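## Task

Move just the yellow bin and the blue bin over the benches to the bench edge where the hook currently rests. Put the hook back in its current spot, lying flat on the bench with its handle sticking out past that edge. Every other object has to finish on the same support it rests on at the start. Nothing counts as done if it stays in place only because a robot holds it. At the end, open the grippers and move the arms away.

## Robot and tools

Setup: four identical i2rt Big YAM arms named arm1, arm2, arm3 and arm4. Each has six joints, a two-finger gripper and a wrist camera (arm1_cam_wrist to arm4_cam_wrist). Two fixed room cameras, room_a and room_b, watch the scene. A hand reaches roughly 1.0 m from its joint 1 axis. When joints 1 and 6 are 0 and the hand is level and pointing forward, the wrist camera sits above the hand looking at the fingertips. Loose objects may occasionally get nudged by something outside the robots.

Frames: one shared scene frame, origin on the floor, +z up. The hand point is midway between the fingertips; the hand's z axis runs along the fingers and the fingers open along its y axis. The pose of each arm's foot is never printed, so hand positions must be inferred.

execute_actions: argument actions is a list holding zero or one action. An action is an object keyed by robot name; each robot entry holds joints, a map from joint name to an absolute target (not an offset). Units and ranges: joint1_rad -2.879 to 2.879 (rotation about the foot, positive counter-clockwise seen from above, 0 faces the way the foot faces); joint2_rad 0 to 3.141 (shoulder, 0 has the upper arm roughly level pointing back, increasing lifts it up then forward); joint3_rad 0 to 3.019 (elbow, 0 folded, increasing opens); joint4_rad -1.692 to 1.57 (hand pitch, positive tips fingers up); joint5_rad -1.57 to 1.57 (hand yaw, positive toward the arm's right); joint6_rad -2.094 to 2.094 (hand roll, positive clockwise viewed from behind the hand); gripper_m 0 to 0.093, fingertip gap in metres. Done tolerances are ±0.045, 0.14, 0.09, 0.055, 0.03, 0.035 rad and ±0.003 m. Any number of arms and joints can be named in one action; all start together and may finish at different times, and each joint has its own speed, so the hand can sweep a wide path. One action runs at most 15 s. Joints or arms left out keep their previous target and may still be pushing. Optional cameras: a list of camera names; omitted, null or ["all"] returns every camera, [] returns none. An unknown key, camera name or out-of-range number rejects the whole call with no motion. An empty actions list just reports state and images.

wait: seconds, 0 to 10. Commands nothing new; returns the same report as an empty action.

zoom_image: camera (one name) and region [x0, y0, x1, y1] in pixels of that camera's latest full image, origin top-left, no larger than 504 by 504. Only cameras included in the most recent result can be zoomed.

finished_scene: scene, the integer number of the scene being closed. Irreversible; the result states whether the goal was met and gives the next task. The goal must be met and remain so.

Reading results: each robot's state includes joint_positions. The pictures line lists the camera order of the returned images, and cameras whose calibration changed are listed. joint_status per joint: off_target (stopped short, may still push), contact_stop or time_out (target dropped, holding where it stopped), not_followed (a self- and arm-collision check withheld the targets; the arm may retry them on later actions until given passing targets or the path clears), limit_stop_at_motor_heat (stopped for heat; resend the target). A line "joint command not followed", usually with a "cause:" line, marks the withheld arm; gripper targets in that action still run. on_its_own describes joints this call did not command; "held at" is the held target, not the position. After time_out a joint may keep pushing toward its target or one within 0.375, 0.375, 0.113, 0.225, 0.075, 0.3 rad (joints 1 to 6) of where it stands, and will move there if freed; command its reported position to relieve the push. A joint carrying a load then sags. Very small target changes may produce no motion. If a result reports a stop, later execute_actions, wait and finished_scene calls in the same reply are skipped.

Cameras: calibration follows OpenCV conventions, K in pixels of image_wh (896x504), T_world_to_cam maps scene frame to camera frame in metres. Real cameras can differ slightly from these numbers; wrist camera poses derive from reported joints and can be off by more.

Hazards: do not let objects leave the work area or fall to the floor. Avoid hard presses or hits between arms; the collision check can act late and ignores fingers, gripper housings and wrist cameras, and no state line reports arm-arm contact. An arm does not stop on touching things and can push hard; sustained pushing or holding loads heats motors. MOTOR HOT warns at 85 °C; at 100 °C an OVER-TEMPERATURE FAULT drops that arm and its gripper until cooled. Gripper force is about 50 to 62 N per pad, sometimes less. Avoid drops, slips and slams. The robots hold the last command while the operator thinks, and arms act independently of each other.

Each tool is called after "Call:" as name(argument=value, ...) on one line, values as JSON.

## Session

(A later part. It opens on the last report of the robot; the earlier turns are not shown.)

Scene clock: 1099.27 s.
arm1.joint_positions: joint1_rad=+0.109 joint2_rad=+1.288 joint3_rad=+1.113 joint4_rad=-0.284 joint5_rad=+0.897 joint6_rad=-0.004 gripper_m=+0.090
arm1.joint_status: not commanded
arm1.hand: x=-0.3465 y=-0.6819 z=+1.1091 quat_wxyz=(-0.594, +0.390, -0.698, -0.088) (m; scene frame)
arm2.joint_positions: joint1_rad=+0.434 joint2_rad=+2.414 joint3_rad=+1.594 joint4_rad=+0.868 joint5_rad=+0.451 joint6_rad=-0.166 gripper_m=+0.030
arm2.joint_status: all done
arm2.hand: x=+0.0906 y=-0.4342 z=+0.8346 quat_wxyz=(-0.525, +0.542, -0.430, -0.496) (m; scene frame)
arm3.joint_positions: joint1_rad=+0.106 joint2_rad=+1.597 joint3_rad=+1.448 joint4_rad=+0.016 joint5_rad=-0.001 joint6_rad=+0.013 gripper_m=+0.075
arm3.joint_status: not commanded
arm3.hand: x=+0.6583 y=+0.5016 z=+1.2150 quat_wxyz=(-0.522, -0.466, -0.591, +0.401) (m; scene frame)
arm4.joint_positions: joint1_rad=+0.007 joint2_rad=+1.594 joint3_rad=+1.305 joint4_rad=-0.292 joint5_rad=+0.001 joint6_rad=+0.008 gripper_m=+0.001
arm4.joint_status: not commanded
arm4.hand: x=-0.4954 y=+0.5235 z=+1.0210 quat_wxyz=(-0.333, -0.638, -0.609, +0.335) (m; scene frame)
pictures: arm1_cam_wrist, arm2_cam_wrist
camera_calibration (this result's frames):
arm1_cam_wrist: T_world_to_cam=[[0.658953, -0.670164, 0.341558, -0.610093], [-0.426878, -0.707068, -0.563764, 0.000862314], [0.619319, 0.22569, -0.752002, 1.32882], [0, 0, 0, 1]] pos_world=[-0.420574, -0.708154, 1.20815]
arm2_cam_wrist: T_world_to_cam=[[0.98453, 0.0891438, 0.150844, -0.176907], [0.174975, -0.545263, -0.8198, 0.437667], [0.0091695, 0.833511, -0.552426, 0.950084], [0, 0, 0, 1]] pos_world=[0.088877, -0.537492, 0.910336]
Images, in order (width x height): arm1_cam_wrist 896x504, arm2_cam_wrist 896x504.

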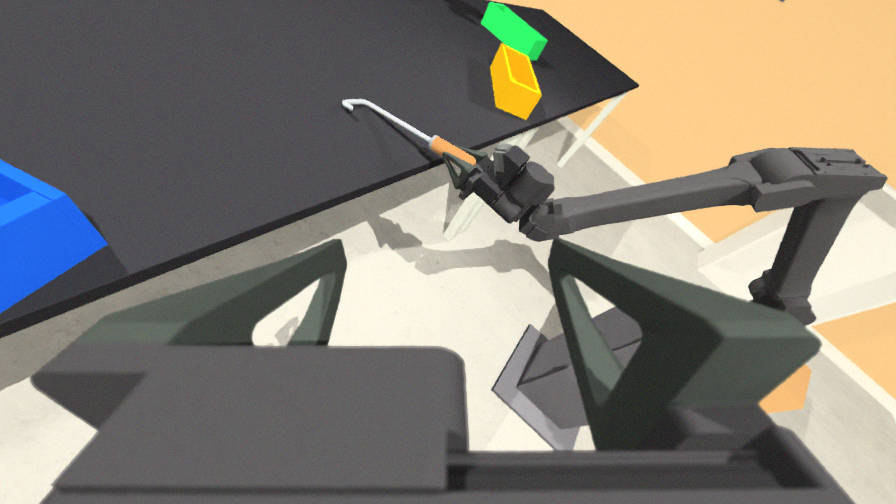

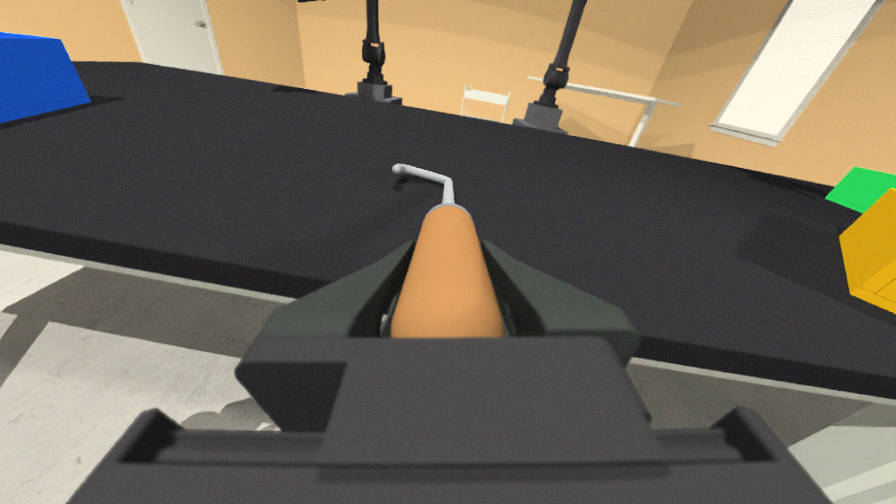

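Call:
execute_actions(actions=[{"arm2":{"joints":{"joint2_rad":2.495}}}], cameras=["arm1_cam_wrist","arm2_cam_wrist"])

Scene clock: 1105.97 s.
arm1.joint_positions: joint1_rad=+0.109 joint2_rad=+1.288 joint3_rad=+1.113 joint4_rad=-0.284 joint5_rad=+0.897 joint6_rad=-0.004 gripper_m=+0.090
arm1.joint_status: not commanded
arm1.hand: x=-0.3465 y=-0.6819 z=+1.1091 quat_wxyz=(-0.594, +0.390, -0.698, -0.088) (m; scene frame)
arm2.joint_positions: joint1_rad=+0.434 joint2_rad=+2.472 joint3_rad=+1.600 joint4_rad=+0.876 joint5_rad=+0.452 joint6_rad=-0.165 gripper_m=+0.030
arm2.joint_status: all done
arm2.hand: x=+0.0927 y=-0.4370 z=+0.7923 quat_wxyz=(-0.519, +0.557, -0.434, -0.482) (m; scene frame)
arm3.joint_positions: joint1_rad=+0.106 joint2_rad=+1.597 joint3_rad=+1.448 joint4_rad=+0.016 joint5_rad=-0.001 joint6_rad=+0.013 gripper_m=+0.075
arm3.joint_status: not commanded
arm3.hand: x=+0.6583 y=+0.5016 z=+1.2150 quat_wxyz=(-0.522, -0.466, -0.591, +0.401) (m; scene frame)
arm4.joint_positions: joint1_rad=+0.007 joint2_rad=+1.594 joint3_rad=+1.305 joint4_rad=-0.292 joint5_rad=+0.001 joint6_rad=+0.008 gripper_m=+0.001
arm4.joint_status: not commanded
arm4.hand: x=-0.4954 y=+0.5235 z=+1.0210 quat_wxyz=(-0.333, -0.638, -0.609, +0.335) (m; scene frame)
pictures: arm1_cam_wrist, arm2_cam_wrist
camera_calibration (this result's frames):
arm1_cam_wrist: T_world_to_cam=[[0.658953, -0.670164, 0.341558, -0.610093], [-0.426878, -0.707068, -0.563764, 0.000862314], [0.619319, 0.22569, -0.752002, 1.32882], [0, 0, 0, 1]] pos_world=[-0.420574, -0.708154, 1.20815]
arm2_cam_wrist: T_world_to_cam=[[0.981222, 0.0937445, 0.168569, -0.184074], [0.191562, -0.575737, -0.794878, 0.366491], [0.0225361, 0.812243, -0.582883, 0.942579], [0, 0, 0, 1]] pos_world=[0.0891698, -0.537345, 0.871759]
Images, in order (width x height): arm1_cam_wrist 896x504, arm2_cam_wrist 896x504.

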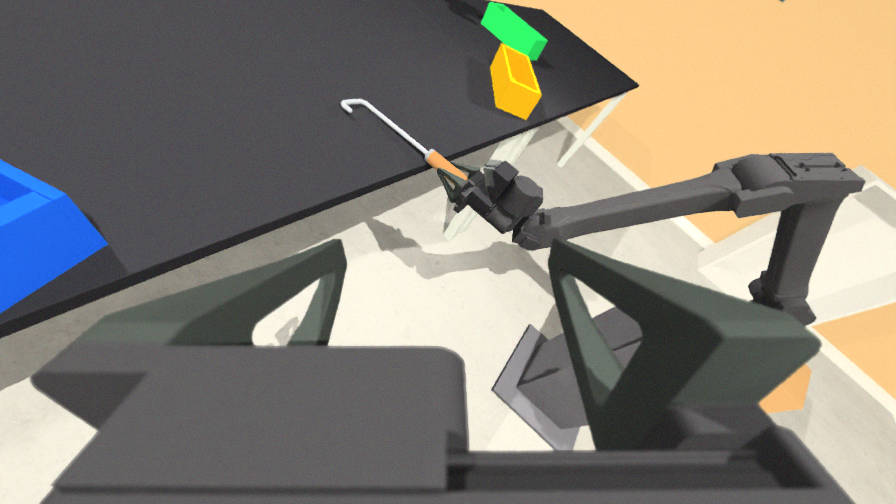

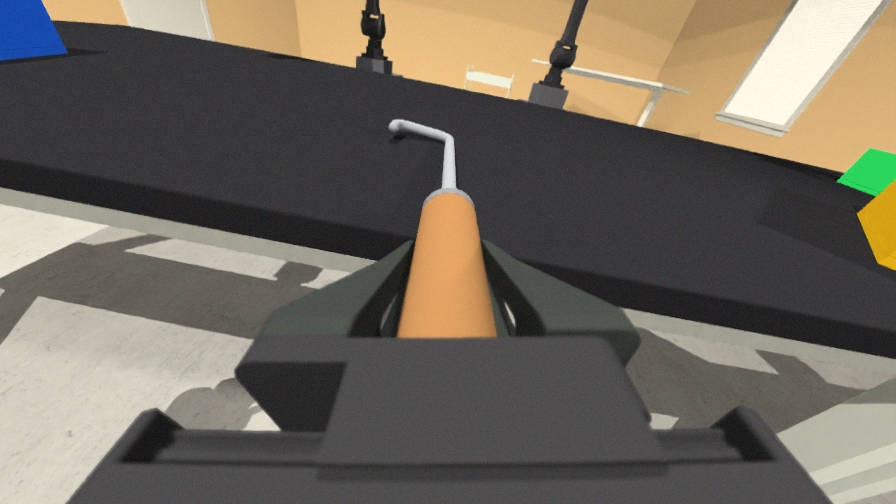

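Call:
zoom_image(camera="arm1_cam_wrist", region=[320, 80, 560, 240])

Region (320, 80, 560, 240) of arm1_cam_wrist's 896x504 image, scaled by 2.100, with more detail than that image has.

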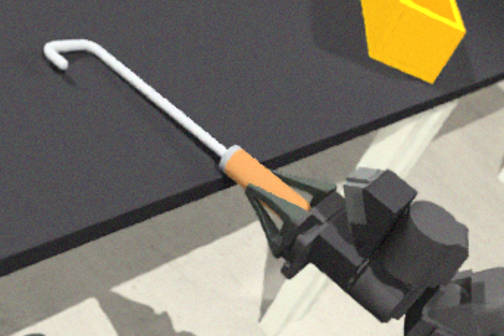

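Call:
execute_actions(actions=[{"arm2":{"joints":{"gripper_m":0.088}}}], cameras=["arm1_cam_wrist","arm2_cam_wrist"])

Call:
execute_actions(actions=[{"arm2":{"joints":{"joint2_rad":2.2,"joint3_rad":1.5}}}], cameras=["arm1_cam_wrist","arm2_cam_wrist"])

Scene clock: 1113.03 s.
arm1.joint_positions: joint1_rad=+0.109 joint2_rad=+1.288 joint3_rad=+1.113 joint4_rad=-0.284 joint5_rad=+0.897 joint6_rad=-0.004 gripper_m=+0.090
arm1.joint_status: not commanded
arm1.hand: x=-0.3465 y=-0.6819 z=+1.1091 quat_wxyz=(-0.594, +0.390, -0.698, -0.088) (m; scene frame)
arm2.joint_positions: joint1_rad=+0.434 joint2_rad=+2.472 joint3_rad=+1.600 joint4_rad=+0.876 joint5_rad=+0.452 joint6_rad=-0.163 gripper_m=+0.088
arm2.joint_status: all done
arm2.hand: x=+0.0927 y=-0.4370 z=+0.7923 quat_wxyz=(-0.519, +0.556, -0.434, -0.482) (m; scene frame)
arm3.joint_positions: joint1_rad=+0.106 joint2_rad=+1.597 joint3_rad=+1.448 joint4_rad=+0.016 joint5_rad=-0.001 joint6_rad=+0.013 gripper_m=+0.075
arm3.joint_status: not commanded
arm3.hand: x=+0.6583 y=+0.5016 z=+1.2150 quat_wxyz=(-0.522, -0.466, -0.591, +0.401) (m; scene frame)
arm4.joint_positions: joint1_rad=+0.007 joint2_rad=+1.594 joint3_rad=+1.305 joint4_rad=-0.292 joint5_rad=+0.001 joint6_rad=+0.008 gripper_m=+0.001
arm4.joint_status: not commanded
arm4.hand: x=-0.4954 y=+0.5235 z=+1.0210 quat_wxyz=(-0.333, -0.638, -0.609, +0.335) (m; scene frame)
pictures: arm1_cam_wrist, arm2_cam_wrist
camera_calibration (this result's frames):
arm1_cam_wrist: T_world_to_cam=[[0.658953, -0.670164, 0.341558, -0.610093], [-0.426878, -0.707068, -0.563764, 0.000862314], [0.619319, 0.22569, -0.752002, 1.32882], [0, 0, 0, 1]] pos_world=[-0.420574, -0.708154, 1.20815]
arm2_cam_wrist: T_world_to_cam=[[0.98154, 0.0937784, 0.166689, -0.182599], [0.190055, -0.575866, -0.795146, 0.366787], [0.021423, 0.812148, -0.583058, 0.942779], [0, 0, 0, 1]] pos_world=[0.0893215, -0.537332, 0.871782]
Images, in order (width x height): arm1_cam_wrist 896x504, arm2_cam_wrist 896x504.

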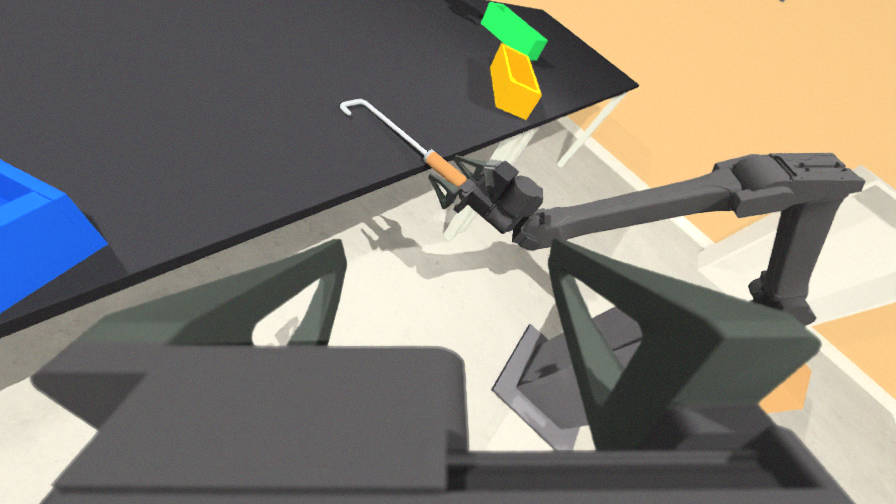

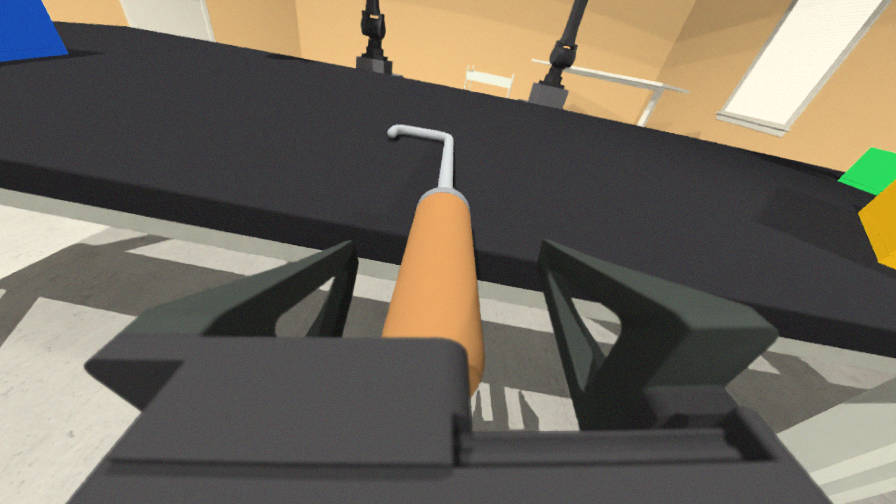

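Scene clock: 1114.30 s.
arm1.joint_positions: joint1_rad=+0.109 joint2_rad=+1.288 joint3_rad=+1.113 joint4_rad=-0.284 joint5_rad=+0.897 joint6_rad=-0.004 gripper_m=+0.090
arm1.joint_status: not commanded
arm1.hand: x=-0.3465 y=-0.6819 z=+1.1091 quat_wxyz=(-0.594, +0.390, -0.698, -0.088) (m; scene frame)
arm2.joint_positions: joint1_rad=+0.434 joint2_rad=+2.168 joint3_rad=+1.490 joint4_rad=+0.879 joint5_rad=+0.452 joint6_rad=-0.163 gripper_m=+0.088
arm2.joint_status: all done
arm2.hand: x=+0.1049 y=-0.4564 z=+0.9827 quat_wxyz=(-0.541, +0.486, -0.418, -0.544) (m; scene frame)
arm3.joint_positions: joint1_rad=+0.106 joint2_rad=+1.597 joint3_rad=+1.448 joint4_rad=+0.016 joint5_rad=-0.001 joint6_rad=+0.013 gripper_m=+0.075
arm3.joint_status: not commanded
arm3.hand: x=+0.6583 y=+0.5016 z=+1.2150 quat_wxyz=(-0.522, -0.466, -0.591, +0.401) (m; scene frame)
arm4.joint_positions: joint1_rad=+0.007 joint2_rad=+1.594 joint3_rad=+1.305 joint4_rad=-0.292 joint5_rad=+0.001 joint6_rad=+0.008 gripper_m=+0.001
arm4.joint_status: not commanded
arm4.hand: x=-0.4954 y=+0.5235 z=+1.0210 quat_wxyz=(-0.333, -0.638, -0.609, +0.335) (m; scene frame)
pictures: arm1_cam_wrist, arm2_cam_wrist
camera_calibration (this result's frames):
arm1_cam_wrist: T_world_to_cam=[[0.658953, -0.670164, 0.341558, -0.610093], [-0.426878, -0.707068, -0.563764, 0.000862314], [0.619319, 0.22569, -0.752002, 1.32882], [0, 0, 0, 1]] pos_world=[-0.420574, -0.708154, 1.20815]
arm2_cam_wrist: T_world_to_cam=[[0.994114, 0.0724128, 0.0805778, -0.150908], [0.104111, -0.43291, -0.895405, 0.677406], [-0.0299559, 0.898524, -0.437901, 0.971504], [0, 0, 0, 1]] pos_world=[0.108597, -0.568736, 1.04413]
Images, in order (width x height): arm1_cam_wrist 896x504, arm2_cam_wrist 896x504.

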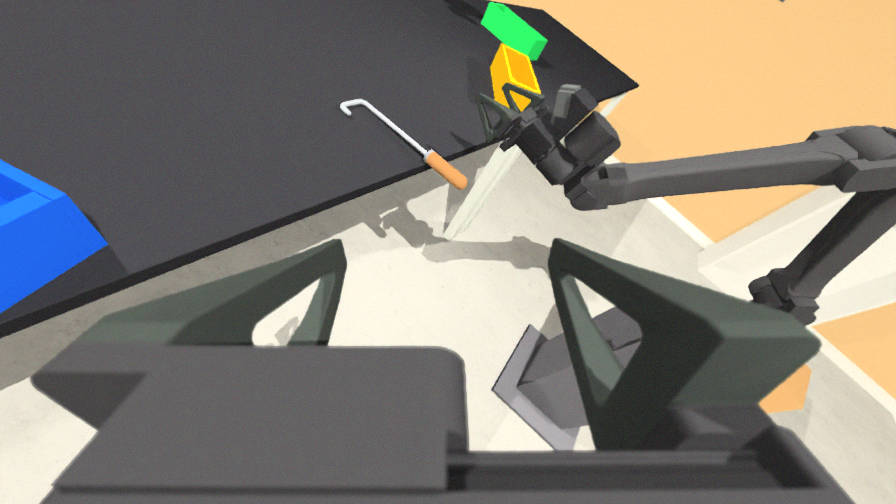

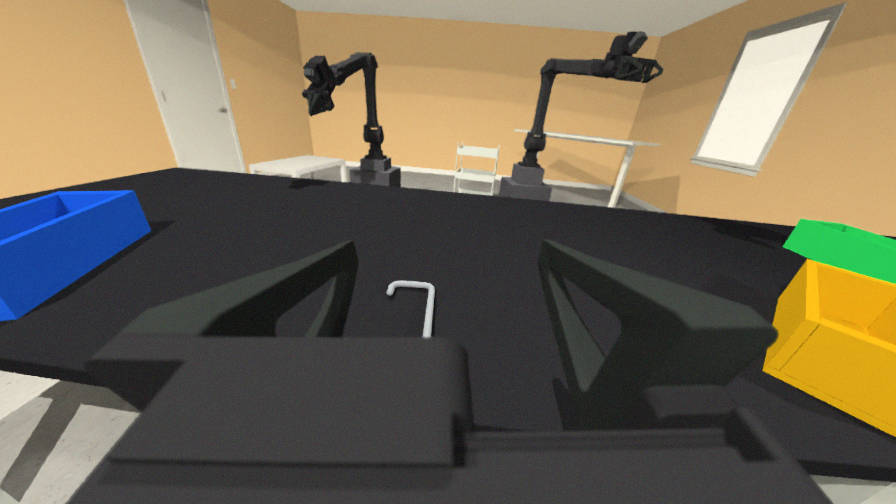

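Call:
execute_actions(actions=[{"arm2":{"joints":{"joint2_rad":1.8,"joint3_rad":1.2,"joint4_rad":0.5}}}], cameras=["arm1_cam_wrist","room_b"])

Call:
finished_scene(scene=1)

Scene clock: 1118.97 s.
arm1.joint_positions: joint1_rad=+0.109 joint2_rad=+1.288 joint3_rad=+1.113 joint4_rad=-0.284 joint5_rad=+0.897 joint6_rad=-0.004 gripper_m=+0.090
arm1.joint_status: not commanded
arm1.hand: x=-0.3465 y=-0.6819 z=+1.1091 quat_wxyz=(-0.594, +0.390, -0.698, -0.088) (m; scene frame)
arm2.joint_positions: joint1_rad=+0.434 joint2_rad=+1.775 joint3_rad=+1.202 joint4_rad=+0.517 joint5_rad=+0.452 joint6_rad=-0.163 gripper_m=+0.088
arm2.joint_status: all done
arm2.hand: x=+0.1553 y=-0.5406 z=+1.0393 quat_wxyz=(-0.511, +0.577, -0.439, -0.463) (m; scene frame)
arm3.joint_positions: joint1_rad=+0.106 joint2_rad=+1.597 joint3_rad=+1.448 joint4_rad=+0.016 joint5_rad=-0.001 joint6_rad=+0.013 gripper_m=+0.075
arm3.joint_status: not commanded
arm3.hand: x=+0.6583 y=+0.5016 z=+1.2150 quat_wxyz=(-0.522, -0.466, -0.591, +0.401) (m; scene frame)
arm4.joint_positions: joint1_rad=+0.007 joint2_rad=+1.594 joint3_rad=+1.305 joint4_rad=-0.292 joint5_rad=+0.001 joint6_rad=+0.008 gripper_m=+0.001
arm4.joint_status: not commanded
arm4.hand: x=-0.4954 y=+0.5235 z=+1.0210 quat_wxyz=(-0.333, -0.638, -0.609, +0.335) (m; scene frame)
pictures: arm1_cam_wrist, room_b
camera_calibration (this result's frames):
arm1_cam_wrist: T_world_to_cam=[[0.658953, -0.670164, 0.341558, -0.610093], [-0.426878, -0.707068, -0.563764, 0.000862314], [0.619319, 0.22569, -0.752002, 1.32882], [0, 0, 0, 1]] pos_world=[-0.420574, -0.708154, 1.20815]
Images, in order (width x height): arm1_cam_wrist 896x504, room_b 896x504.

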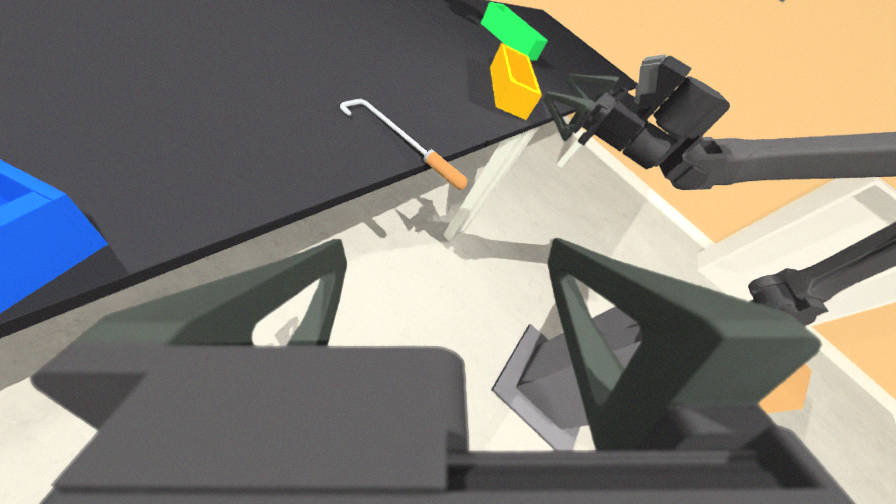

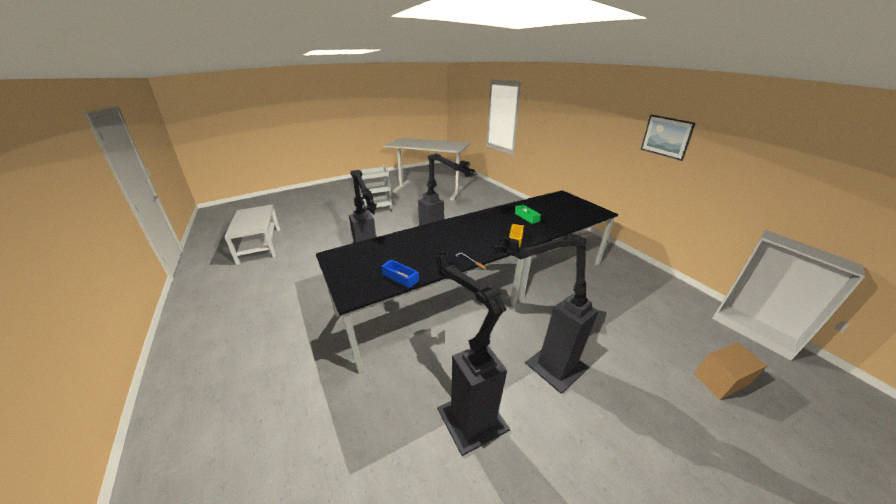

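The scene is finished: the task was done.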